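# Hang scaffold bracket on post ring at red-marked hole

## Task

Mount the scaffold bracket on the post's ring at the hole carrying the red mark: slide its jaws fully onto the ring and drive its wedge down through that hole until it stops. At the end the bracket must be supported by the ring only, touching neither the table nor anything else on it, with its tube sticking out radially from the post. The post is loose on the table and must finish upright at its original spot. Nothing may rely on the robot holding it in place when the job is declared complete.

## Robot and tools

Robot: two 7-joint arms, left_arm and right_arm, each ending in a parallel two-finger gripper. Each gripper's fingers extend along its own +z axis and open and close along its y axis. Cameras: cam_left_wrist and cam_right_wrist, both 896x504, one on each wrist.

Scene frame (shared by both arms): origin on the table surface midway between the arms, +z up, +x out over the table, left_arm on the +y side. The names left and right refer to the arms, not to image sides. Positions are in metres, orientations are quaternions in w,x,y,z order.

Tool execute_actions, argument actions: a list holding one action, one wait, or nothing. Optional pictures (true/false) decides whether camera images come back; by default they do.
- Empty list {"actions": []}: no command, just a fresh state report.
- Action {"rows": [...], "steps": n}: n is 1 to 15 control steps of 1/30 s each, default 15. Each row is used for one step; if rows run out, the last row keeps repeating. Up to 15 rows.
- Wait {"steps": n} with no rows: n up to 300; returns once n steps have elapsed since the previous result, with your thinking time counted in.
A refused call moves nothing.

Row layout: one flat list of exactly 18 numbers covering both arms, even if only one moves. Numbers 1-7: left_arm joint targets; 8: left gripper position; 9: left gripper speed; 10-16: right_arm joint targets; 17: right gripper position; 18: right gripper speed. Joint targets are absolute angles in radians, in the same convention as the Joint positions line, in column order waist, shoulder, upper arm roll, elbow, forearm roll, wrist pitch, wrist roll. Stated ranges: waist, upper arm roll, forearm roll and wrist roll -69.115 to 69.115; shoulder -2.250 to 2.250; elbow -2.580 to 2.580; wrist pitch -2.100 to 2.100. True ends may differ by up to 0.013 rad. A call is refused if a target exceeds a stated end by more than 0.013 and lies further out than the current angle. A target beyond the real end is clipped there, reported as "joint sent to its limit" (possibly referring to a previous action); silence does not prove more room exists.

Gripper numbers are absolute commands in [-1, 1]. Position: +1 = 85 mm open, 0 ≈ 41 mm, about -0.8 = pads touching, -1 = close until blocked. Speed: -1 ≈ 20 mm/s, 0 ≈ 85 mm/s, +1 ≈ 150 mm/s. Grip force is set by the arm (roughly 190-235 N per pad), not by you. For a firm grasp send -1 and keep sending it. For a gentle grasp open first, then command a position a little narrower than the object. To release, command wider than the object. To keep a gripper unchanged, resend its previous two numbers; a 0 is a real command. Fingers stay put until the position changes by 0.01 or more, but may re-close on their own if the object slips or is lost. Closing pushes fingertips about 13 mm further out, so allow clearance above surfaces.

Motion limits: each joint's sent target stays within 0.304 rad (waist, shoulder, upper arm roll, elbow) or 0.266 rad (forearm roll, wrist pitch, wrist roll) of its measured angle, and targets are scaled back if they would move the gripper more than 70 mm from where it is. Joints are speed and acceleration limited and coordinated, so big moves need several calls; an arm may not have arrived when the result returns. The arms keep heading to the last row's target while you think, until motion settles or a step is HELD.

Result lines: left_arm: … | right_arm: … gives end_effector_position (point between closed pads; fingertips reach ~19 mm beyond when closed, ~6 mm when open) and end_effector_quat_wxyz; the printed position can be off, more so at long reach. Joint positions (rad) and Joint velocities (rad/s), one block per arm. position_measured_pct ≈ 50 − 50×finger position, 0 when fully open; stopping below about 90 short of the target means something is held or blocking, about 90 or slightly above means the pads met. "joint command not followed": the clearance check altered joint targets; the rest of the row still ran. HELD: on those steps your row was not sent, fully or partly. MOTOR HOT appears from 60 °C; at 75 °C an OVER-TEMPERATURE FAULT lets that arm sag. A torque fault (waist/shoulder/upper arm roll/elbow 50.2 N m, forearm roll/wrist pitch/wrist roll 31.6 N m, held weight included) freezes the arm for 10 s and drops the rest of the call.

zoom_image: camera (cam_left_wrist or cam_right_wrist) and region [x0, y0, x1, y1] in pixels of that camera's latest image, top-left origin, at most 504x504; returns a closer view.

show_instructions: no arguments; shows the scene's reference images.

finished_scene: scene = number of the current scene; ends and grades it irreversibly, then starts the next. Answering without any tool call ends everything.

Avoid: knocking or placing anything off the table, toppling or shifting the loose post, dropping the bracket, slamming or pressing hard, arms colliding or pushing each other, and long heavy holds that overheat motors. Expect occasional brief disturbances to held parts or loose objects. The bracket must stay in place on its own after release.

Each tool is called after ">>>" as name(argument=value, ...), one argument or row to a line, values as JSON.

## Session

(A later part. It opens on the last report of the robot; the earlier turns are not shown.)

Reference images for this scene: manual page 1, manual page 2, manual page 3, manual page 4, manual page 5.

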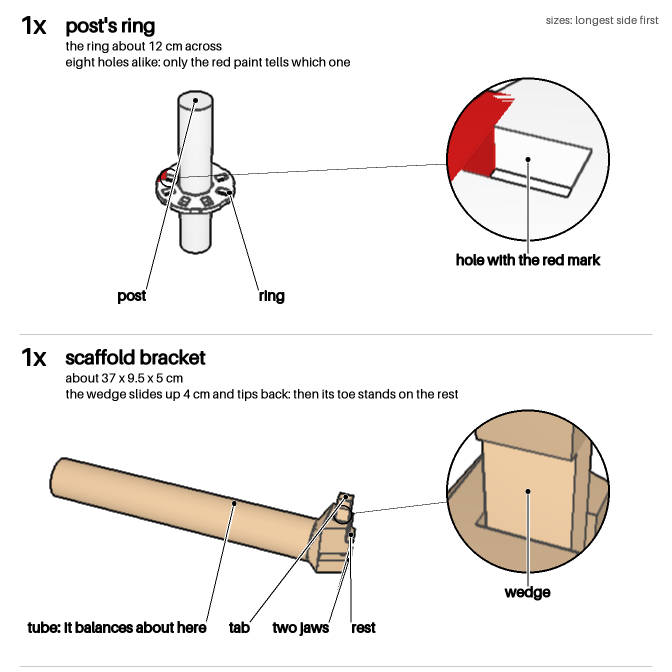

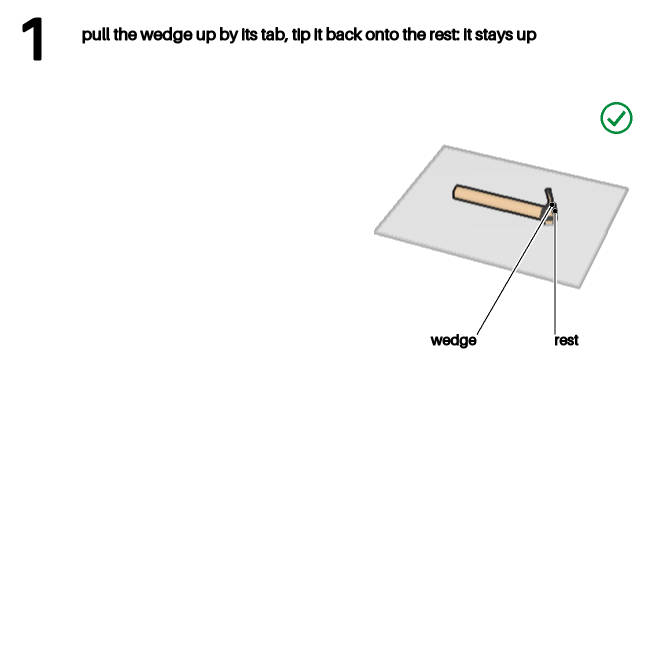

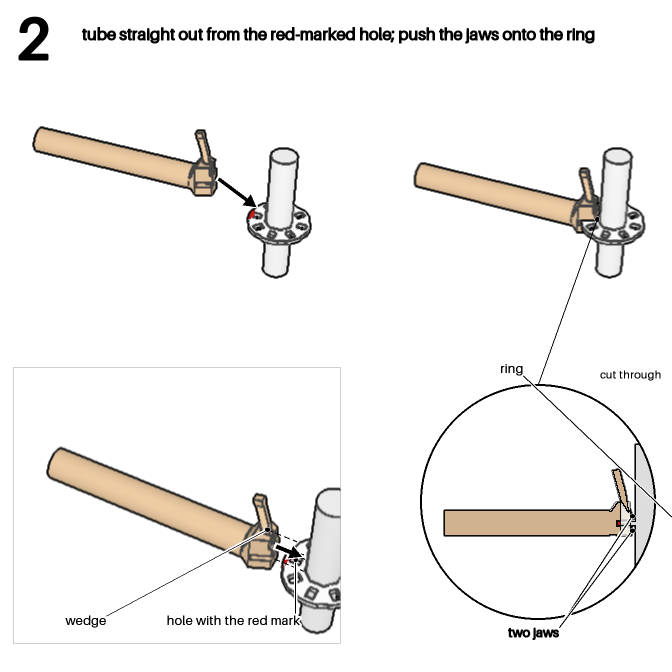

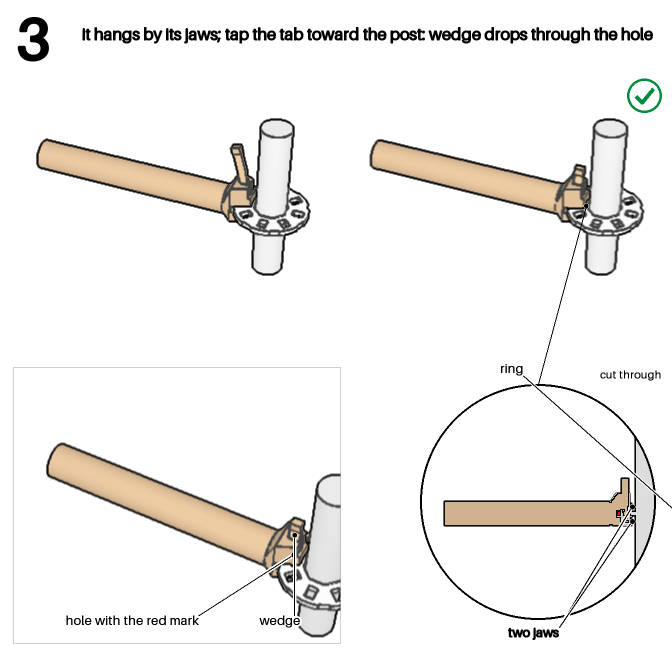

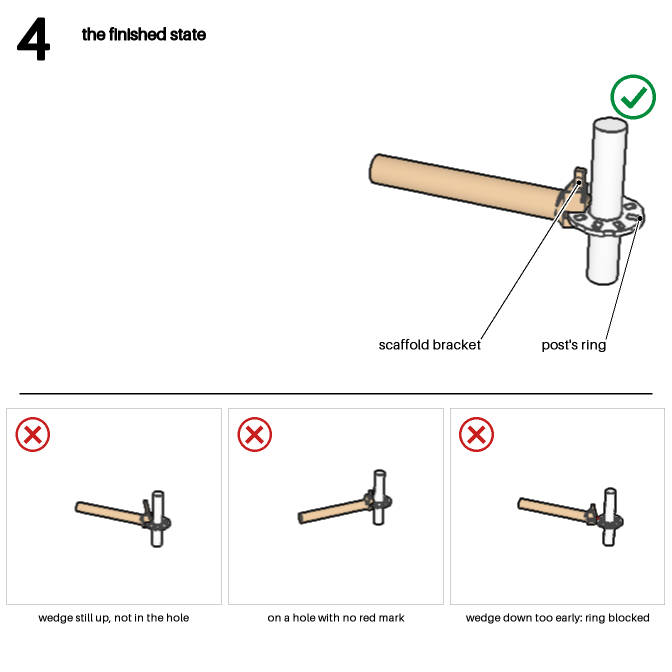

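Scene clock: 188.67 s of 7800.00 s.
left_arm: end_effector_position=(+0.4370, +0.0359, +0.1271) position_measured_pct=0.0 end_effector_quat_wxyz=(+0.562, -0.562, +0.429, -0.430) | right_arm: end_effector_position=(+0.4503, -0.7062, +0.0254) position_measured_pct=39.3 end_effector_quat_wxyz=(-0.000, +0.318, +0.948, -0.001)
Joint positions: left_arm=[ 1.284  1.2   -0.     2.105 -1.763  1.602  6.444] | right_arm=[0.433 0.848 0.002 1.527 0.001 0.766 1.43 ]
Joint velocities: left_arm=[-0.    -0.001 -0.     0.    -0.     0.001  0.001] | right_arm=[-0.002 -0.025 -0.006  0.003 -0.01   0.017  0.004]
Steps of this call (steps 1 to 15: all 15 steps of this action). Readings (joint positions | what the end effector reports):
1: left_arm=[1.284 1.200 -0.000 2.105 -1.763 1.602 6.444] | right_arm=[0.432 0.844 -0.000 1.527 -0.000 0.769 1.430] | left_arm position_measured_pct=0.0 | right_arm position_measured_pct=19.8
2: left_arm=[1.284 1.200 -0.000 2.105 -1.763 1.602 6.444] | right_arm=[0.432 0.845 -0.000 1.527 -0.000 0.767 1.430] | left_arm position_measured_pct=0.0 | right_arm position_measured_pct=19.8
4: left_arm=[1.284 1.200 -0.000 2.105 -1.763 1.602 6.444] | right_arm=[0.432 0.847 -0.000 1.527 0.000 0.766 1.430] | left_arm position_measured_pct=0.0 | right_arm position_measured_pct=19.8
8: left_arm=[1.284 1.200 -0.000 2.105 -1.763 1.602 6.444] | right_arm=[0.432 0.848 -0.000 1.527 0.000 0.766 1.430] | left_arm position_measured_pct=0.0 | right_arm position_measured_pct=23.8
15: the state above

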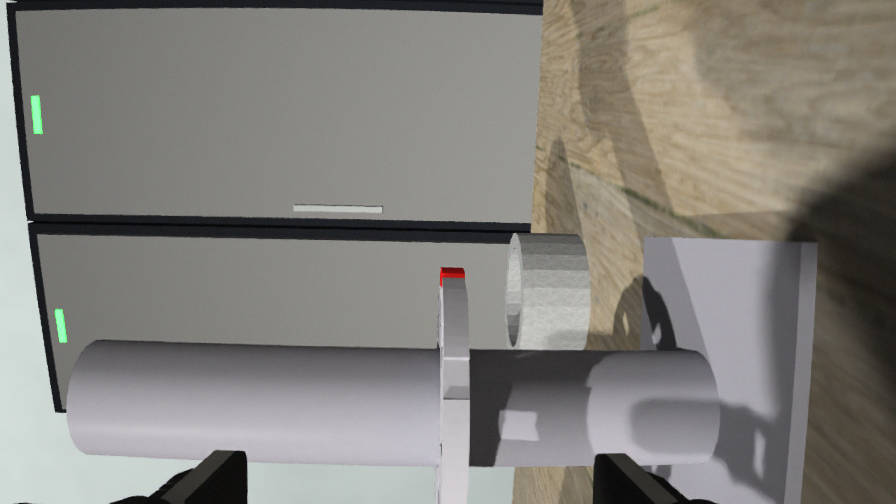

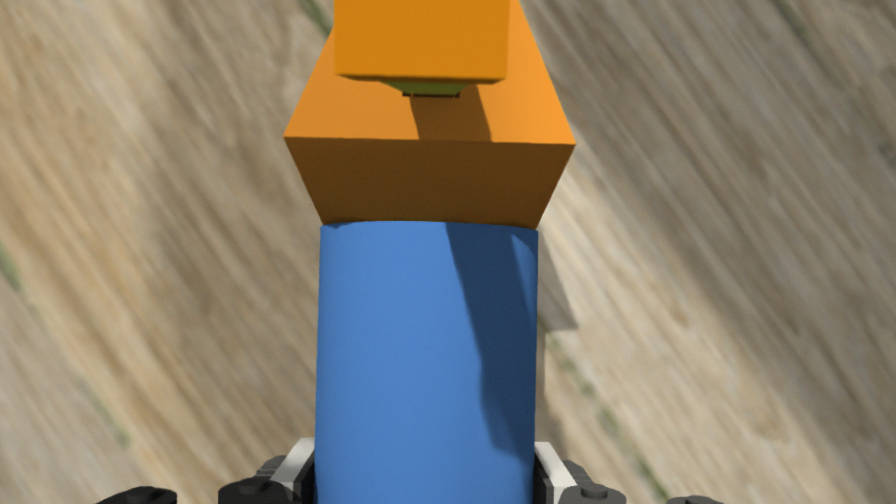

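>>> execute_actions(
  actions=[
    {"rows":[[1.284,1.2003,0,2.1054,-1.763,1.6024,6.4444,1,1,0.432,0.83,0,1.522,0,0.7896,1.4299,-1,-0.3],[1.284,1.2003,0,2.1054,-1.763,1.6024,6.4444,1,1,0.432,0.83,0,1.522,0,0.7896,1.4299,-1,-0.3],[1.284,1.2003,0,2.1054,-1.763,1.6024,6.4444,1,1,0.432,0.795,0,1.5095,0,0.8371,1.4299,-1,-0.3],[1.284,1.2003,0,2.1054,-1.763,1.6024,6.4444,1,1,0.432,0.795,0,1.5095,0,0.8371,1.4299,-1,-0.3],[1.284,1.2003,0,2.1054,-1.763,1.6024,6.4444,1,1,0.432,0.77,0,1.4985,0,0.8731,1.4299,-1,-0.3],[1.284,1.2003,0,2.1054,-1.763,1.6024,6.4444,1,1,0.432,0.77,0,1.4985,0,0.8731,1.4299,-1,-0.3],[1.284,1.2003,0,2.1054,-1.763,1.6024,6.4444,1,1,0.432,0.7451,0,1.4858,0,0.9107,1.4299,-1,-0.3],[1.284,1.2003,0,2.1054,-1.763,1.6024,6.4444,1,1,0.432,0.7451,0,1.4858,0,0.9107,1.4299,-1,-0.3],[1.284,1.2003,0,2.1054,-1.763,1.6024,6.4444,1,1,0.432,0.698,0,1.449,0,0.9946,1.4299,-1,-0.3]],"steps":13},
  ],
  pictures=false,
)

>>> execute_actions(
  actions=[
    {"rows":[[1.284,1.2003,0,2.1054,-1.763,1.6024,6.4444,1,1,0.263,0.7256,0,1.263,0,1.153,1.151,-1,-0.3]],"steps":9},
  ],
  pictures=false,
)

>>> execute_actions(
  actions=[
    {"rows":[[1.284,1.2003,0,2.1054,-1.763,1.6024,6.4444,1,1,0.093,0.7972,0,1.121,0,1.2235,0.871,-1,-0.3]],"steps":8},
  ],
  pictures=false,
)

>>> execute_actions(
  actions=[
    {"rows":[[1.284,1.2003,0,2.1054,-1.763,1.6024,6.4444,1,1,-0.076,0.8687,0,0.979,0,1.294,0.592,-1,-0.3]],"steps":8},
  ],
  pictures=false,
)

>>> execute_actions(
  actions=[
    {"rows":[[1.284,1.2003,0,2.1054,-1.763,1.6024,6.4444,1,1,-0.245,0.9403,0,0.837,0,1.3644,0.312,-1,-0.3]],"steps":8},
  ],
  pictures=false,
)

>>> execute_actions(
  actions=[
    {"rows":[[1.284,1.2003,0,2.1054,-1.763,1.6024,6.4444,1,1,-0.415,1.0118,0,0.695,0,1.4348,0.033,-1,-0.3]],"steps":8},
  ],
  pictures=false,
)

>>> execute_actions(
  actions=[
    {"rows":[[1.284,1.2003,0,2.1054,-1.763,1.6024,6.4444,1,1,-0.584,1.0969,0,0.6192,0,1.4255,-0.2462,-1,-0.3]],"steps":15},
  ],
)

Scene clock: 210.60 s of 7800.00 s.
left_arm: end_effector_position=(+0.4370, +0.0359, +0.1271) position_measured_pct=0.0 end_effector_quat_wxyz=(+0.562, -0.562, +0.429, -0.430) | right_arm: end_effector_position=(+0.4520, -0.7053, +0.1135) position_measured_pct=43.3 end_effector_quat_wxyz=(-0.000, +0.318, +0.948, -0.000)
Joint positions: left_arm=[ 1.284  1.2   -0.     2.105 -1.763  1.602  6.444] | right_arm=[ 0.432  0.714  0.     1.459 -0.     0.969  1.43 ]
Joint velocities: left_arm=[ 0.  0.  0. -0.  0.  0.  0.] | right_arm=[ 0.001 -0.281  0.001 -0.212  0.     0.463 -0.001]
Steps of this call (steps 1 to 15: the robot went on to your last target; steps 16 to 90: nothing new was sent; then 18.50 s passed at rest; steps 91 to 103: all 13 steps of this action). Readings (joint positions | what the end effector reports):
91: left_arm=[1.284 1.200 -0.000 2.105 -1.763 1.602 6.444] | right_arm=[0.433 0.846 0.001 1.527 0.001 0.767 1.430] | left_arm position_measured_pct=0.0 | right_arm position_measured_pct=43.3
92: left_arm=[1.284 1.200 -0.000 2.105 -1.763 1.602 6.444] | right_arm=[0.433 0.844 0.001 1.527 0.001 0.772 1.430] | left_arm position_measured_pct=0.0 | right_arm position_measured_pct=43.3
94: left_arm=[1.284 1.200 -0.000 2.105 -1.763 1.602 6.444] | right_arm=[0.433 0.833 -0.000 1.525 -0.000 0.793 1.430] | left_arm position_measured_pct=0.0 | right_arm position_measured_pct=43.3
98: left_arm=[1.284 1.200 -0.000 2.105 -1.763 1.602 6.444] | right_arm=[0.432 0.784 -0.000 1.504 -0.000 0.860 1.430] | left_arm position_measured_pct=0.0 | right_arm position_measured_pct=43.3
103: the state above

Scene clock: 210.90 s of 7800.00 s.
left_arm: end_effector_position=(+0.4370, +0.0359, +0.1271) position_measured_pct=0.0 end_effector_quat_wxyz=(+0.562, -0.562, +0.429, -0.430) | right_arm: end_effector_position=(+0.5100, -0.6510, +0.1523) position_measured_pct=43.3 end_effector_quat_wxyz=(-0.000, +0.358, +0.934, +0.001)
Joint positions: left_arm=[ 1.284  1.2   -0.     2.105 -1.763  1.602  6.444] | right_arm=[ 0.299  0.722 -0.001  1.3   -0.001  1.12   1.211]
Joint velocities: left_arm=[-0.     0.001 -0.    -0.    -0.001  0.001  0.   ] | right_arm=[-0.469  0.029 -0.059 -0.51  -0.031  0.403 -0.817]
Steps of this call (steps 1 to 9: all 9 steps of this action). Readings (joint positions | what the end effector reports):
1: left_arm=[1.284 1.200 -0.000 2.105 -1.763 1.602 6.444] | right_arm=[0.431 0.707 0.000 1.451 0.000 0.983 1.429] | left_arm position_measured_pct=0.0 | right_arm position_measured_pct=43.3
2: left_arm=[1.284 1.200 -0.000 2.105 -1.763 1.602 6.444] | right_arm=[0.426 0.705 0.002 1.440 0.002 0.999 1.423] | left_arm position_measured_pct=0.0 | right_arm position_measured_pct=43.3
4: left_arm=[1.284 1.200 -0.000 2.105 -1.763 1.602 6.444] | right_arm=[0.400 0.709 0.006 1.406 0.004 1.036 1.385] | left_arm position_measured_pct=0.0 | right_arm position_measured_pct=43.3
8: left_arm=[1.284 1.200 -0.000 2.105 -1.763 1.602 6.444] | right_arm=[0.316 0.720 0.001 1.319 -0.000 1.105 1.241] | left_arm position_measured_pct=0.0 | right_arm position_measured_pct=43.3
9: the state above

Scene clock: 211.17 s of 7800.00 s.
left_arm: end_effector_position=(+0.4370, +0.0359, +0.1271) position_measured_pct=0.0 end_effector_quat_wxyz=(+0.562, -0.562, +0.429, -0.430) | right_arm: end_effector_position=(+0.5681, -0.5720, +0.1607) position_measured_pct=43.3 end_effector_quat_wxyz=(+0.001, +0.404, +0.915, +0.001)
Joint positions: left_arm=[ 1.284  1.2   -0.     2.105 -1.763  1.602  6.444] | right_arm=[ 0.138  0.778 -0.001  1.158 -0.001  1.202  0.95 ]
Joint velocities: left_arm=[ 0.     0.001 -0.    -0.    -0.001  0.001  0.   ] | right_arm=[-0.523  0.215 -0.045 -0.438 -0.032  0.245 -0.972]
Steps of this call (steps 1 to 8: all 8 steps of this action). Readings (joint positions | what the end effector reports):
1: left_arm=[1.284 1.200 -0.000 2.105 -1.763 1.602 6.444] | right_arm=[0.283 0.723 -0.003 1.284 -0.002 1.132 1.186] | left_arm position_measured_pct=0.0 | right_arm position_measured_pct=43.3
2: left_arm=[1.284 1.200 -0.000 2.105 -1.763 1.602 6.444] | right_arm=[0.264 0.727 -0.000 1.267 0.000 1.144 1.160] | left_arm position_measured_pct=0.0 | right_arm position_measured_pct=43.3
4: left_arm=[1.284 1.200 -0.000 2.105 -1.763 1.602 6.444] | right_arm=[0.221 0.742 0.002 1.229 0.002 1.165 1.098] | left_arm position_measured_pct=0.0 | right_arm position_measured_pct=43.3
8: the state above

Scene clock: 211.43 s of 7800.00 s.
left_arm: end_effector_position=(+0.4370, +0.0359, +0.1271) position_measured_pct=0.0 end_effector_quat_wxyz=(+0.562, -0.562, +0.429, -0.430) | right_arm: end_effector_position=(+0.6109, -0.4792, +0.1599) position_measured_pct=43.3 end_effector_quat_wxyz=(+0.001, +0.450, +0.893, +0.001)
Joint positions: left_arm=[ 1.284  1.2   -0.     2.105 -1.763  1.602  6.444] | right_arm=[-0.025  0.847 -0.001  1.021 -0.001  1.272  0.686]
Joint velocities: left_arm=[-0.     0.    -0.    -0.001  0.     0.    -0.001] | right_arm=[-0.549  0.222 -0.033 -0.462 -0.026  0.227 -1.045]
Steps of this call (steps 1 to 8: all 8 steps of this action). Readings (joint positions | what the end effector reports):
1: left_arm=[1.284 1.200 -0.000 2.105 -1.763 1.602 6.444] | right_arm=[0.120 0.786 -0.002 1.143 -0.002 1.210 0.921] | left_arm position_measured_pct=0.0 | right_arm position_measured_pct=43.3
2: left_arm=[1.284 1.200 -0.000 2.105 -1.763 1.602 6.444] | right_arm=[0.100 0.794 -0.000 1.127 -0.000 1.219 0.894] | left_arm position_measured_pct=0.0 | right_arm position_measured_pct=43.3
4: left_arm=[1.284 1.200 -0.000 2.105 -1.763 1.602 6.444] | right_arm=[0.059 0.812 0.001 1.091 0.001 1.237 0.835] | left_arm position_measured_pct=0.0 | right_arm position_measured_pct=43.3
8: the state above

Scene clock: 211.70 s of 7800.00 s.
left_arm: end_effector_position=(+0.4370, +0.0359, +0.1271) position_measured_pct=0.0 end_effector_quat_wxyz=(+0.562, -0.562, +0.429, -0.430) | right_arm: end_effector_position=(+0.6353, -0.3769, +0.1582) position_measured_pct=43.3 end_effector_quat_wxyz=(+0.000, +0.495, +0.869, +0.001)
Joint positions: left_arm=[ 1.284  1.2   -0.     2.105 -1.763  1.602  6.444] | right_arm=[-0.187  0.916 -0.     0.885 -0.     1.34   0.423]
Joint velocities: left_arm=[ 0.    -0.001 -0.     0.     0.001  0.001 -0.   ] | right_arm=[-0.573  0.237 -0.023 -0.476 -0.02   0.237 -1.113]
Steps of this call (steps 1 to 8: all 8 steps of this action). Readings (joint positions | what the end effector reports):
1: left_arm=[1.284 1.200 -0.000 2.105 -1.763 1.602 6.444] | right_arm=[-0.043 0.855 -0.001 1.006 -0.001 1.279 0.654] | left_arm position_measured_pct=0.0 | right_arm position_measured_pct=43.3
2: left_arm=[1.284 1.200 -0.000 2.105 -1.763 1.602 6.444] | right_arm=[-0.063 0.863 -0.000 0.989 -0.000 1.288 0.627] | left_arm position_measured_pct=0.0 | right_arm position_measured_pct=43.3
4: left_arm=[1.284 1.200 -0.000 2.105 -1.763 1.602 6.444] | right_arm=[-0.104 0.881 0.001 0.954 0.001 1.305 0.570] | left_arm position_measured_pct=0.0 | right_arm position_measured_pct=43.3
8: the state above

Scene clock: 211.97 s of 7800.00 s.
left_arm: end_effector_position=(+0.4370, +0.0359, +0.1271) position_measured_pct=0.0 end_effector_quat_wxyz=(+0.562, -0.562, +0.429, -0.430) | right_arm: end_effector_position=(+0.6394, -0.2692, +0.1556) position_measured_pct=43.3 end_effector_quat_wxyz=(+0.001, +0.537, +0.844, +0.001)
Joint positions: left_arm=[ 1.284  1.2   -0.     2.105 -1.763  1.602  6.444] | right_arm=[-0.348  0.984  0.     0.749  0.     1.407  0.162]
Joint velocities: left_arm=[ 0.     0.    -0.    -0.     0.001 -0.    -0.   ] | right_arm=[-0.588  0.244 -0.013 -0.489 -0.014  0.243 -1.154]
Steps of this call (steps 1 to 8: all 8 steps of this action). Readings (joint positions | what the end effector reports):
1: left_arm=[1.284 1.200 -0.000 2.105 -1.763 1.602 6.444] | right_arm=[-0.206 0.924 -0.001 0.869 -0.001 1.347 0.388] | left_arm position_measured_pct=0.0 | right_arm position_measured_pct=43.3
2: left_arm=[1.284 1.200 -0.000 2.105 -1.763 1.602 6.444] | right_arm=[-0.226 0.932 -0.000 0.853 -0.000 1.356 0.360] | left_arm position_measured_pct=0.0 | right_arm position_measured_pct=43.3
4: left_arm=[1.284 1.200 -0.000 2.105 -1.763 1.602 6.444] | right_arm=[-0.266 0.950 0.001 0.818 0.001 1.373 0.307] | left_arm position_measured_pct=0.0 | right_arm position_measured_pct=43.3
8: the state above

Scene clock: 212.47 s of 7800.00 s.
left_arm: end_effector_position=(+0.4370, +0.0359, +0.1271) position_measured_pct=0.0 end_effector_quat_wxyz=(+0.562, -0.562, +0.429, -0.430) | right_arm: end_effector_position=(+0.6049, -0.1090, +0.1205) position_measured_pct=43.3 end_effector_quat_wxyz=(-0.003, +0.606, +0.795, +0.002)
Joint positions: left_arm=[ 1.284  1.2   -0.     2.105 -1.763  1.602  6.444] | right_arm=[-0.584  1.095 -0.004  0.621 -0.004  1.425 -0.244]
Joint velocities: left_arm=[-0.     0.001  0.     0.     0.    -0.001 -0.001] | right_arm=[-0.039  0.018  0.028 -0.024  0.033  0.009 -0.045]
Steps of this call (steps 1 to 15: all 15 steps of this action). Readings (joint positions | what the end effector reports):
1: left_arm=[1.284 1.200 -0.000 2.105 -1.763 1.602 6.444] | right_arm=[-0.368 0.992 -0.000 0.734 -0.001 1.414 0.126] | left_arm position_measured_pct=0.0 | right_arm position_measured_pct=43.3
2: left_arm=[1.284 1.200 -0.000 2.105 -1.763 1.602 6.444] | right_arm=[-0.388 1.001 -0.000 0.721 -0.000 1.419 0.096] | left_arm position_measured_pct=0.0 | right_arm position_measured_pct=43.3
4: left_arm=[1.284 1.200 -0.000 2.105 -1.763 1.602 6.444] | right_arm=[-0.428 1.019 0.000 0.699 0.000 1.420 0.046] | left_arm position_measured_pct=0.0 | right_arm position_measured_pct=43.3
8: left_arm=[1.284 1.200 -0.000 2.105 -1.763 1.602 6.444] | right_arm=[-0.507 1.059 -0.000 0.658 -0.000 1.422 -0.091] | left_arm position_measured_pct=0.0 | right_arm position_measured_pct=43.3
15: the state above

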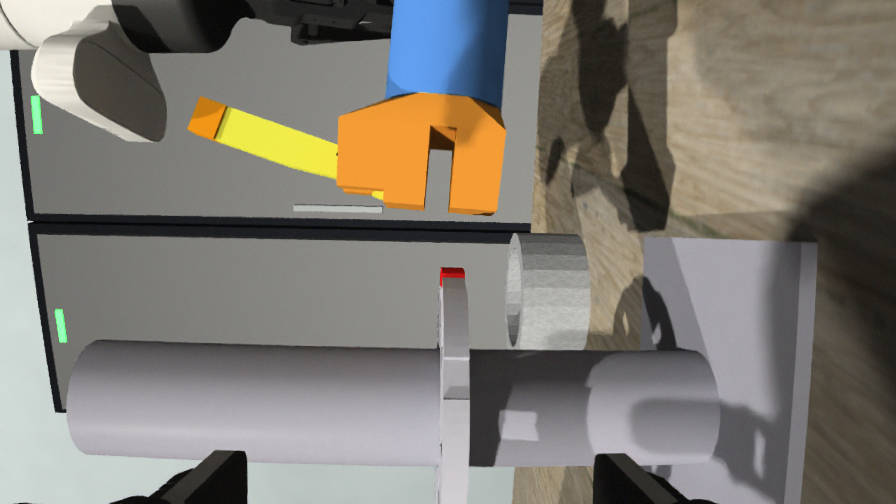

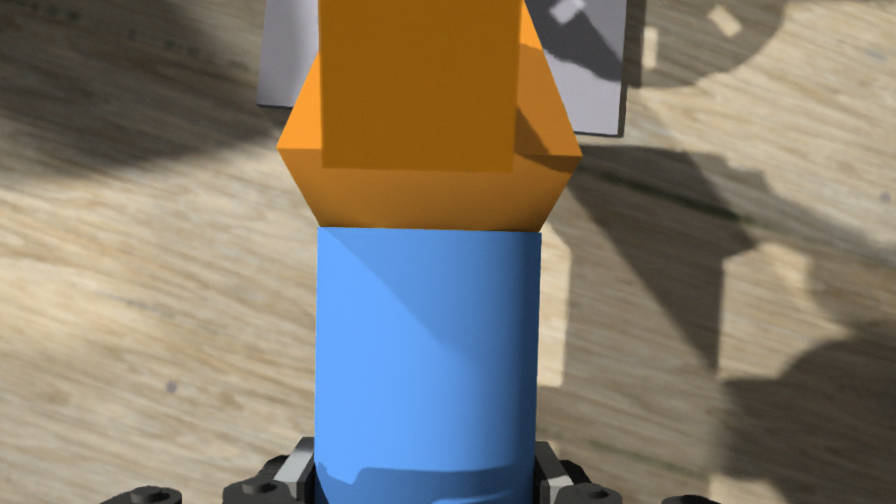

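>>> zoom_image(
  camera="cam_left_wrist",
  region=[330, 0, 560, 340],
)

>>> execute_actions(
  actions=[],
)

Region (330, 0, 560, 340) of cam_left_wrist's 896x504 image, scaled by 1.482; it fills the left 341 columns of this view, and the rest is white.

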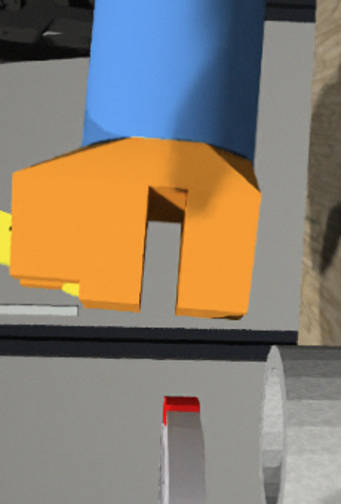

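Scene clock: 216.30 s of 7800.00 s.
left_arm: end_effector_position=(+0.4370, +0.0359, +0.1271) position_measured_pct=0.0 end_effector_quat_wxyz=(+0.562, -0.562, +0.429, -0.430) | right_arm: end_effector_position=(+0.6066, -0.1115, +0.1200) position_measured_pct=43.3 end_effector_quat_wxyz=(+0.000, +0.608, +0.794, +0.000)
Joint positions: left_arm=[ 1.284  1.2   -0.     2.105 -1.763  1.602  6.444] | right_arm=[-0.584  1.097 -0.     0.619  0.     1.425 -0.246]
Joint velocities: left_arm=[-0.     0.001 -0.    -0.    -0.001 -0.    -0.   ] | right_arm=[-0.001 -0.     0.    -0.001 -0.    -0.001 -0.   ]
Steps of this call (steps 1 to 15: the robot went on to your last target; steps 16 to 90: nothing new was sent; then 0.83 s passed at rest). Readings (joint positions | what the end effector reports):
1: left_arm=[1.284 1.200 -0.000 2.105 -1.763 1.602 6.444] | right_arm=[-0.585 1.096 -0.003 0.621 -0.002 1.425 -0.245] | left_arm position_measured_pct=0.0 | right_arm position_measured_pct=43.3
2: left_arm=[1.284 1.200 -0.000 2.105 -1.763 1.602 6.444] | right_arm=[-0.585 1.096 -0.002 0.620 -0.001 1.425 -0.245] | left_arm position_measured_pct=0.0 | right_arm position_measured_pct=43.3
4: left_arm=[1.284 1.200 -0.000 2.105 -1.763 1.602 6.444] | right_arm=[-0.584 1.096 -0.000 0.619 0.000 1.425 -0.246] | left_arm position_measured_pct=0.0 | right_arm position_measured_pct=43.3
8: left_arm=[1.284 1.200 -0.000 2.105 -1.763 1.602 6.444] | right_arm=[-0.584 1.097 0.000 0.619 0.000 1.425 -0.246] | left_arm position_measured_pct=0.0 | right_arm position_measured_pct=43.3
90: the state above
All arms were judged still, so your last target was given up. Only a new action makes them travel on or press farther. Fingers that are still opening or closing keep moving.

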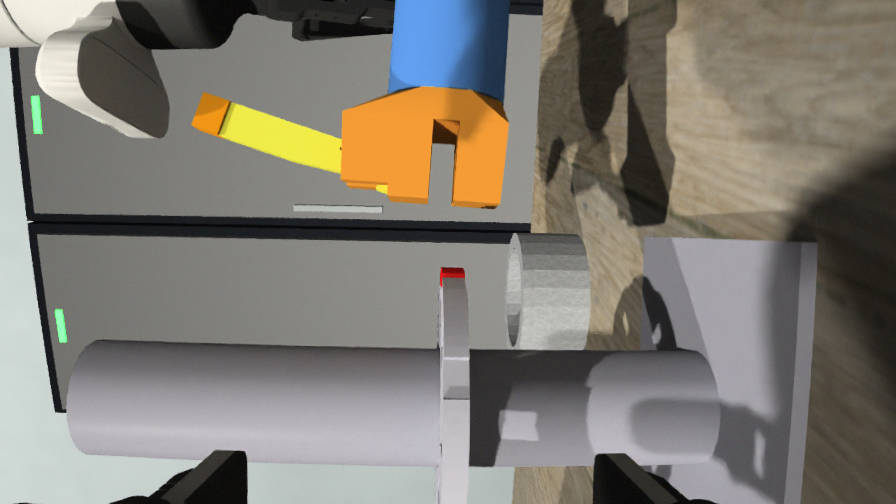

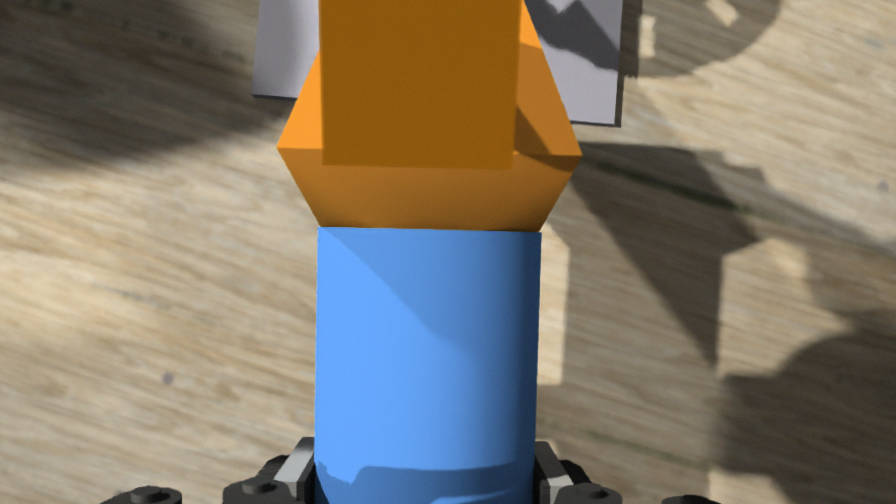

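>>> execute_actions(
  actions=[
    {"rows":[[1.284,1.2003,0,2.1054,-1.763,1.6024,6.4444,1,1,-0.6007,1.122,0,0.566,0.024,1.461,-0.2648,-1,-0.3],[1.284,1.2003,0,2.1054,-1.763,1.6024,6.4444,1,1,-0.6007,1.122,0,0.566,0.024,1.461,-0.2648,-1,-0.3],[1.284,1.2003,0,2.1054,-1.763,1.6024,6.4444,1,1,-0.6007,1.122,0,0.566,0.024,1.461,-0.2648,-1,-0.3],[1.284,1.2003,0,2.1054,-1.763,1.6024,6.4444,1,1,-0.6174,1.1491,0,0.5082,0.0482,1.4982,-0.2834,-1,-0.3]],"steps":15},
  ],
  pictures=false,
)

>>> execute_actions(
  actions=[
    {"steps":6},
  ],
)

>>> zoom_image(
  camera="cam_left_wrist",
  region=[380, 80, 540, 340],
)

Scene clock: 246.63 s of 7800.00 s.
left_arm: end_effector_position=(+0.4370, +0.0359, +0.1271) position_measured_pct=0.0 end_effector_quat_wxyz=(+0.562, -0.562, +0.429, -0.430) | right_arm: end_effector_position=(+0.6101, -0.1003, +0.1198) position_measured_pct=43.3 end_effector_quat_wxyz=(+0.020, +0.608, +0.794, -0.015)
Joint positions: left_arm=[ 1.284  1.2   -0.     2.105 -1.763  1.602  6.444] | right_arm=[-0.617  1.148  0.     0.509  0.048  1.498 -0.283]
Joint velocities: left_arm=[-0.    -0.     0.     0.    -0.001  0.    -0.001] | right_arm=[-0.001  0.011  0.002 -0.006  0.003  0.004 -0.002]
Steps of this call (steps 1 to 90: nothing new was sent; then 26.83 s passed at rest; steps 91 to 105: all 15 steps of this action). Readings (joint positions | what the end effector reports):
91: left_arm=[1.284 1.200 -0.000 2.105 -1.763 1.602 6.444] | right_arm=[-0.584 1.098 0.000 0.618 0.000 1.426 -0.246] | left_arm position_measured_pct=0.0 | right_arm position_measured_pct=43.3
92: left_arm=[1.284 1.200 -0.000 2.105 -1.763 1.602 6.444] | right_arm=[-0.586 1.101 0.000 0.612 0.003 1.430 -0.248] | left_arm position_measured_pct=0.0 | right_arm position_measured_pct=43.3
94: left_arm=[1.284 1.200 -0.000 2.105 -1.763 1.602 6.444] | right_arm=[-0.594 1.114 0.001 0.588 0.014 1.446 -0.256] | left_arm position_measured_pct=0.0 | right_arm position_measured_pct=43.3
98: left_arm=[1.284 1.200 -0.000 2.105 -1.763 1.602 6.444] | right_arm=[-0.612 1.141 -0.000 0.528 0.040 1.485 -0.277] | left_arm position_measured_pct=0.0 | right_arm position_measured_pct=43.3
105: the state above

Scene clock: 246.83 s of 7800.00 s.
left_arm: end_effector_position=(+0.4370, +0.0359, +0.1271) position_measured_pct=0.0 end_effector_quat_wxyz=(+0.562, -0.562, +0.429, -0.430) | right_arm: end_effector_position=(+0.6098, -0.1003, +0.1191) position_measured_pct=43.3 end_effector_quat_wxyz=(+0.020, +0.608, +0.794, -0.015)
Joint positions: left_arm=[ 1.284  1.2   -0.     2.105 -1.763  1.602  6.444] | right_arm=[-0.617  1.149 -0.     0.508  0.048  1.498 -0.283]
Joint velocities: left_arm=[-0. -0.  0. -0.  0.  0. -0.] | right_arm=[ 0.001  0.002  0.    -0.001  0.001  0.002 -0.   ]
Steps of this call (steps 1 to 6: the robot went on to your last target). Readings (joint positions | what the end effector reports):
1: left_arm=[1.284 1.200 -0.000 2.105 -1.763 1.602 6.444] | right_arm=[-0.617 1.148 0.000 0.508 0.048 1.498 -0.283] | left_arm position_measured_pct=0.0 | right_arm position_measured_pct=43.3
2: left_arm=[1.284 1.200 -0.000 2.105 -1.763 1.602 6.444] | right_arm=[-0.617 1.148 0.000 0.508 0.048 1.498 -0.283] | left_arm position_measured_pct=0.0 | right_arm position_measured_pct=43.3
4: left_arm=[1.284 1.200 -0.000 2.105 -1.763 1.602 6.444] | right_arm=[-0.617 1.149 -0.000 0.508 0.048 1.498 -0.283] | left_arm position_measured_pct=0.0 | right_arm position_measured_pct=43.3
6: the state above

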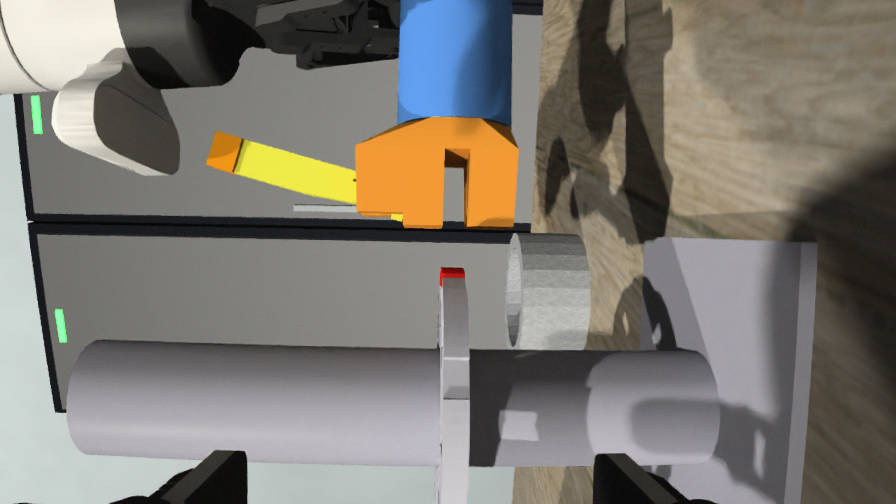

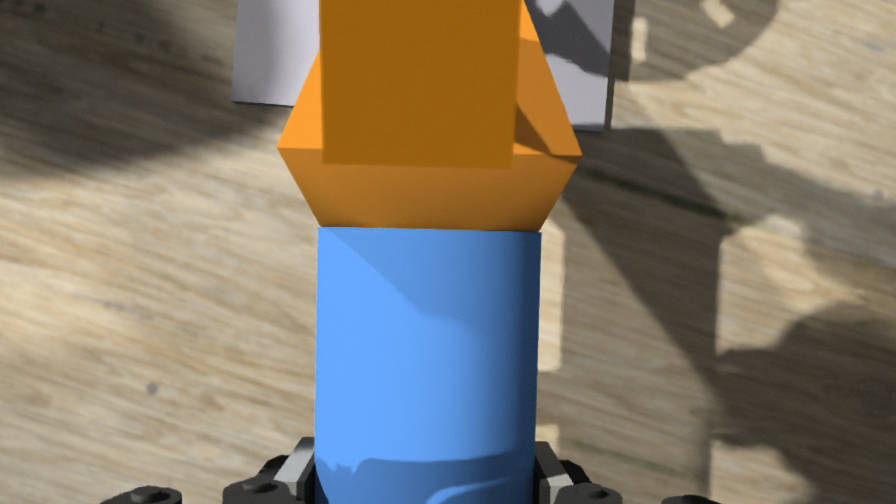

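Region (380, 80, 540, 340) of cam_left_wrist's 896x504 image, scaled by 1.938; it fills the left 310 columns of this view, and the rest is white.

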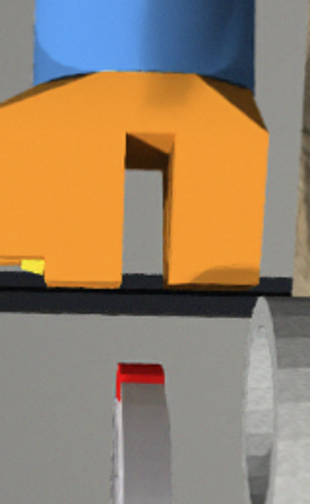

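>>> execute_actions(
  actions=[
    {"rows":[[1.284,1.2003,0,2.1054,-1.763,1.6024,6.4444,1,1,-0.6263,1.157,0,0.49,0.048,1.509,-0.2918,-1,-0.3],[1.284,1.2003,0,2.1054,-1.763,1.6024,6.4444,1,1,-0.6263,1.157,0,0.49,0.048,1.509,-0.2918,-1,-0.3],[1.284,1.2003,0,2.1054,-1.763,1.6024,6.4444,1,1,-0.6352,1.1653,0,0.4711,0.0479,1.52,-0.3002,-1,-0.3]],"steps":15},
  ],
)

>>> zoom_image(
  camera="cam_left_wrist",
  region=[400, 170, 510, 320],
)

Scene clock: 270.60 s of 7800.00 s.
left_arm: end_effector_position=(+0.4370, +0.0359, +0.1271) position_measured_pct=0.0 end_effector_quat_wxyz=(+0.562, -0.562, +0.429, -0.430) | right_arm: end_effector_position=(+0.6065, -0.0878, +0.1195) position_measured_pct=43.3 end_effector_quat_wxyz=(+0.020, +0.608, +0.794, -0.015)
Joint positions: left_arm=[ 1.284  1.2   -0.     2.105 -1.763  1.602  6.444] | right_arm=[-0.635  1.165  0.     0.471  0.048  1.52  -0.3  ]
Joint velocities: left_arm=[0.    0.    0.    0.    0.    0.    0.001] | right_arm=[-0.     0.003  0.001 -0.     0.001  0.001 -0.002]
Steps of this call (steps 1 to 15: the robot went on to your last target; steps 16 to 90: nothing new was sent; then 20.27 s passed at rest; steps 91 to 105: all 15 steps of this action). Readings (joint positions | what the end effector reports):
91: left_arm=[1.284 1.200 -0.000 2.105 -1.763 1.602 6.444] | right_arm=[-0.618 1.150 0.000 0.507 0.048 1.499 -0.284] | left_arm position_measured_pct=0.0 | right_arm position_measured_pct=43.3
92: left_arm=[1.284 1.200 -0.000 2.105 -1.763 1.602 6.444] | right_arm=[-0.620 1.152 0.001 0.502 0.049 1.502 -0.286] | left_arm position_measured_pct=0.0 | right_arm position_measured_pct=43.3
94: left_arm=[1.284 1.200 -0.000 2.105 -1.763 1.602 6.444] | right_arm=[-0.626 1.158 0.001 0.489 0.049 1.509 -0.292] | left_arm position_measured_pct=0.0 | right_arm position_measured_pct=43.3
98: left_arm=[1.284 1.200 -0.000 2.105 -1.763 1.602 6.444] | right_arm=[-0.634 1.164 -0.001 0.474 0.047 1.519 -0.299] | left_arm position_measured_pct=0.0 | right_arm position_measured_pct=43.3
105: the state above

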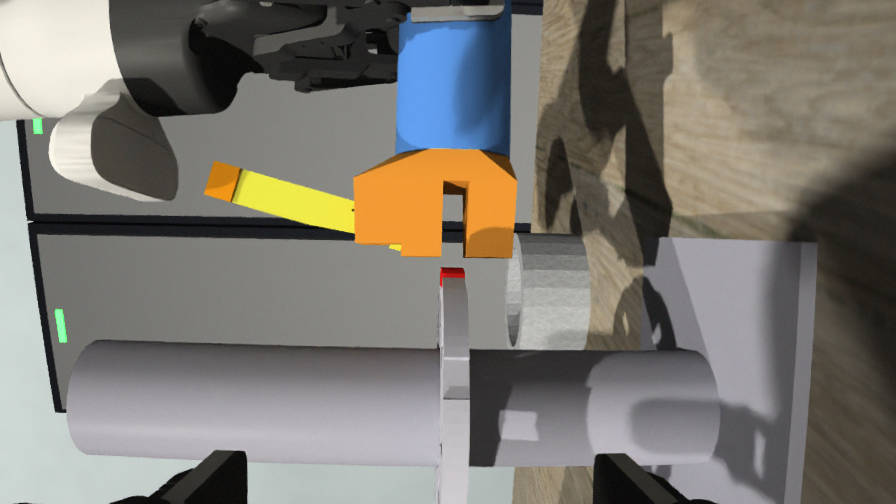

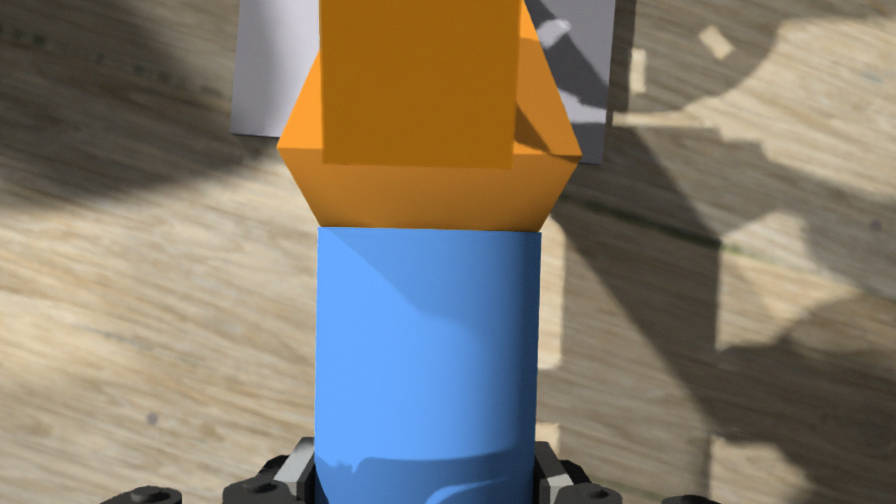

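Region (400, 170, 510, 320) of cam_left_wrist's 896x504 image, scaled by 3.360; it fills the left 370 columns of this view, and the rest is white.

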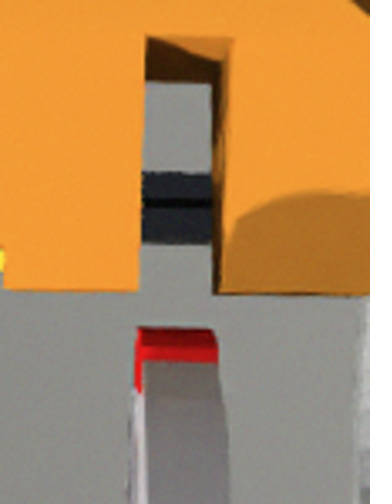

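>>> execute_actions(
  actions=[
    {"rows":[[1.284,1.2003,0,2.1054,-1.763,1.6024,6.4444,1,1,-0.6428,1.1681,0,0.4593,0.0642,1.534,-0.3076,-1,-0.3]],"steps":15},
  ],
)

>>> zoom_image(
  camera="cam_left_wrist",
  region=[400, 170, 510, 320],
)

Scene clock: 284.13 s of 7800.00 s.
left_arm: end_effector_position=(+0.4370, +0.0359, +0.1271) position_measured_pct=0.0 end_effector_quat_wxyz=(+0.562, -0.562, +0.429, -0.430) | right_arm: end_effector_position=(+0.6058, -0.0879, +0.1214) position_measured_pct=43.3 end_effector_quat_wxyz=(+0.027, +0.607, +0.794, -0.020)
Joint positions: left_arm=[ 1.284  1.2   -0.     2.105 -1.763  1.602  6.444] | right_arm=[-0.643  1.168 -0.     0.459  0.064  1.534 -0.308]
Joint velocities: left_arm=[-0.     0.     0.    -0.    -0.     0.001  0.001] | right_arm=[-0.001 -0.     0.001 -0.     0.004  0.002 -0.002]
Steps of this call (steps 1 to 15: the robot went on to your last target; steps 16 to 90: nothing new was sent; then 10.03 s passed at rest; steps 91 to 105: all 15 steps of this action). Readings (joint positions | what the end effector reports):
91: left_arm=[1.284 1.200 -0.000 2.105 -1.763 1.602 6.444] | right_arm=[-0.636 1.166 0.000 0.470 0.049 1.521 -0.301] | left_arm position_measured_pct=0.0 | right_arm position_measured_pct=43.3
92: left_arm=[1.284 1.200 -0.000 2.105 -1.763 1.602 6.444] | right_arm=[-0.638 1.167 0.000 0.466 0.054 1.525 -0.303] | left_arm position_measured_pct=0.0 | right_arm position_measured_pct=43.3
94: left_arm=[1.284 1.200 -0.000 2.105 -1.763 1.602 6.444] | right_arm=[-0.641 1.168 -0.000 0.462 0.060 1.531 -0.306] | left_arm position_measured_pct=0.0 | right_arm position_measured_pct=43.3
98: left_arm=[1.284 1.200 -0.000 2.105 -1.763 1.602 6.444] | right_arm=[-0.642 1.168 -0.000 0.460 0.064 1.534 -0.307] | left_arm position_measured_pct=0.0 | right_arm position_measured_pct=43.3
105: the state above

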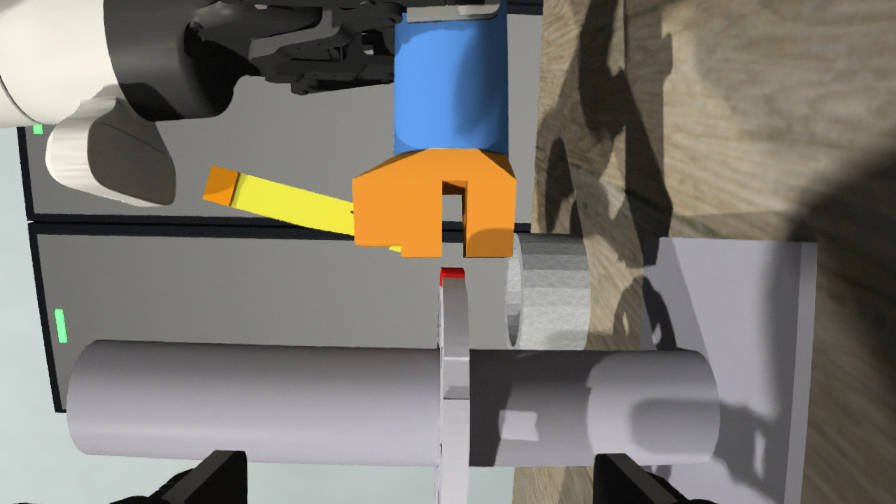

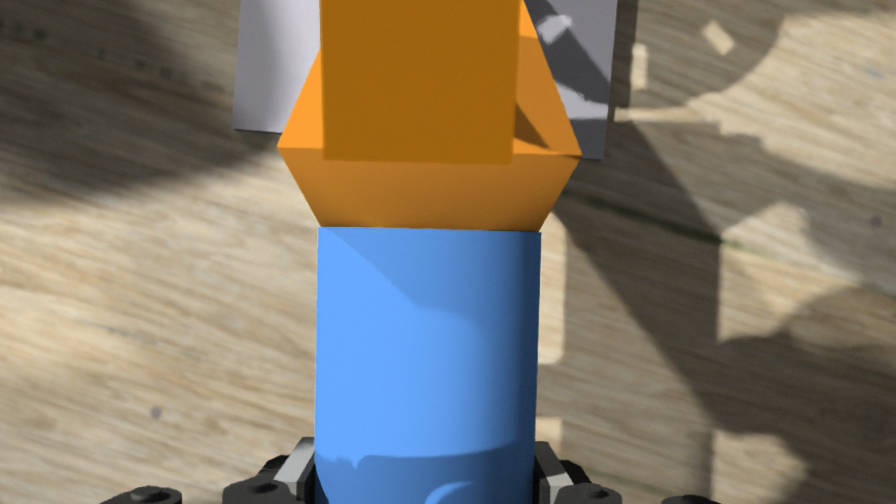

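Region (400, 170, 510, 320) of cam_left_wrist's 896x504 image, scaled by 3.360; it fills the left 370 columns of this view, and the rest is white.

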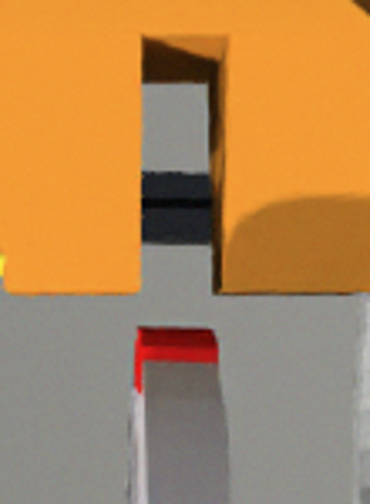

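>>> execute_actions(
  actions=[
    {"rows":[[1.284,1.2003,0,2.1054,-1.763,1.6024,6.4444,1,1,-0.6445,1.1697,0,0.4547,0.0642,1.5371,-0.3091,-1,-0.3],[1.284,1.2003,0,2.1054,-1.763,1.6024,6.4444,1,1,-0.6461,1.1714,0,0.4508,0.0641,1.5393,-0.3107,-1,-0.3],[1.284,1.2003,0,2.1054,-1.763,1.6024,6.4444,1,1,-0.6477,1.1731,0,0.4469,0.0641,1.5415,-0.3122,-1,-0.3],[1.284,1.2003,0,2.1054,-1.763,1.6024,6.4444,1,1,-0.6494,1.1749,0,0.443,0.064,1.5438,-0.3137,-1,-0.3],[1.284,1.2003,0,2.1054,-1.763,1.6024,6.4444,1,1,-0.651,1.1766,0,0.4391,0.064,1.546,-0.3152,-1,-0.3],[1.284,1.2003,0,2.1054,-1.763,1.6024,6.4444,1,1,-0.6527,1.1784,0,0.4352,0.0639,1.5483,-0.3168,-1,-0.3],[1.284,1.2003,0,2.1054,-1.763,1.6024,6.4444,1,1,-0.6543,1.1801,0,0.4312,0.0639,1.5505,-0.3183,-1,-0.3]],"steps":15},
  ],
)

>>> zoom_image(
  camera="cam_left_wrist",
  region=[400, 180, 510, 330],
)

Scene clock: 292.63 s of 7800.00 s.
left_arm: end_effector_position=(+0.4370, +0.0359, +0.1271) position_measured_pct=0.0 end_effector_quat_wxyz=(+0.562, -0.562, +0.429, -0.430) | right_arm: end_effector_position=(+0.6036, -0.0796, +0.1219) position_measured_pct=43.3 end_effector_quat_wxyz=(+0.027, +0.607, +0.794, -0.020)
Joint positions: left_arm=[ 1.284  1.2   -0.     2.105 -1.763  1.602  6.444] | right_arm=[-0.654  1.18  -0.     0.431  0.064  1.55  -0.318]
Joint velocities: left_arm=[-0.     0.    -0.    -0.     0.001  0.    -0.   ] | right_arm=[ 0.001  0.003  0.002 -0.004  0.002  0.003  0.   ]
Steps of this call (steps 1 to 15: the robot went on to your last target; steps 16 to 90: nothing new was sent; then 5.00 s passed at rest; steps 91 to 105: all 15 steps of this action). Readings (joint positions | what the end effector reports):
91: left_arm=[1.284 1.200 -0.000 2.105 -1.763 1.602 6.444] | right_arm=[-0.643 1.168 0.000 0.459 0.064 1.534 -0.308] | left_arm position_measured_pct=0.0 | right_arm position_measured_pct=43.3
92: left_arm=[1.284 1.200 -0.000 2.105 -1.763 1.602 6.444] | right_arm=[-0.644 1.169 0.000 0.457 0.064 1.536 -0.308] | left_arm position_measured_pct=0.0 | right_arm position_measured_pct=43.3
94: left_arm=[1.284 1.200 -0.000 2.105 -1.763 1.602 6.444] | right_arm=[-0.646 1.172 0.000 0.451 0.064 1.539 -0.310] | left_arm position_measured_pct=0.0 | right_arm position_measured_pct=43.3
98: left_arm=[1.284 1.200 -0.000 2.105 -1.763 1.602 6.444] | right_arm=[-0.652 1.178 0.000 0.437 0.064 1.547 -0.316] | left_arm position_measured_pct=0.0 | right_arm position_measured_pct=43.3
105: the state above

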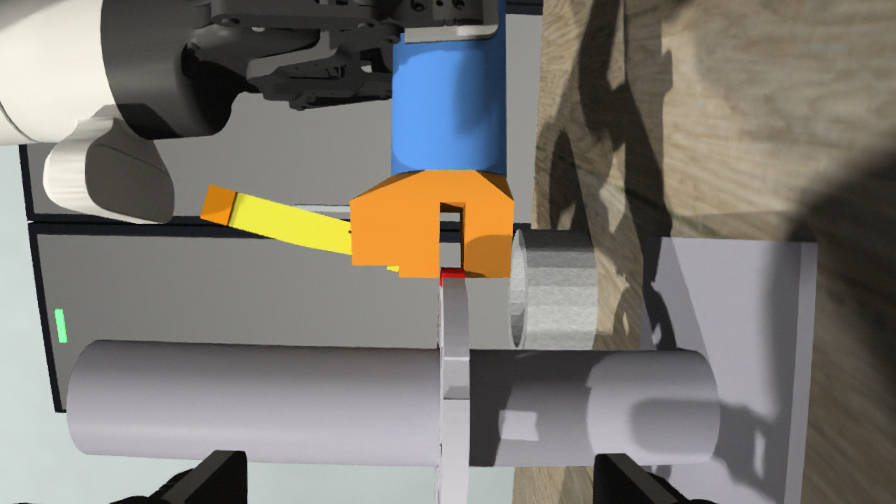

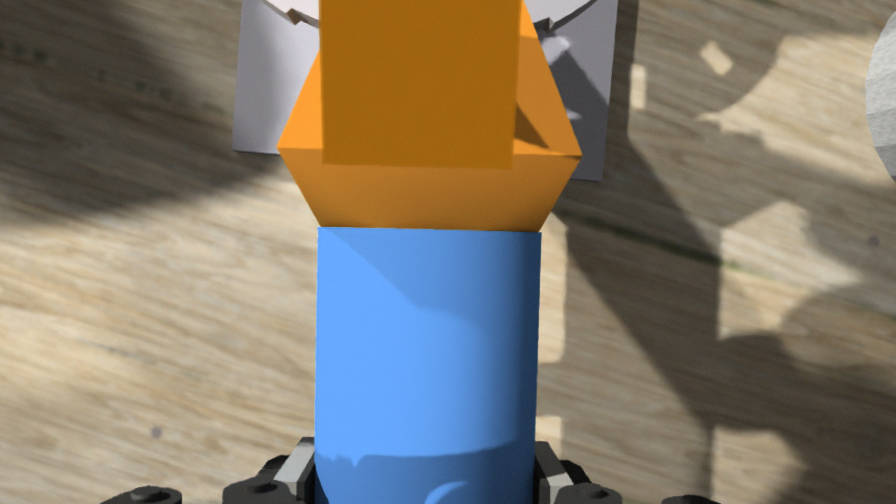

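Region (400, 180, 510, 330) of cam_left_wrist's 896x504 image, scaled by 3.360; it fills the left 370 columns of this view, and the rest is white.

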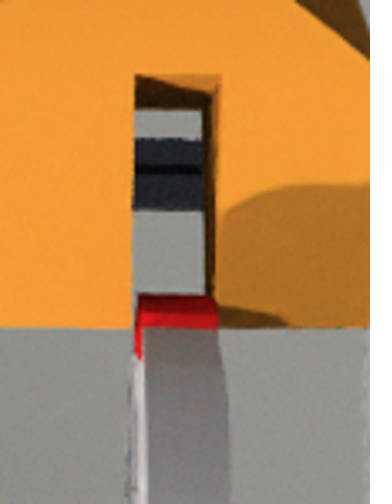

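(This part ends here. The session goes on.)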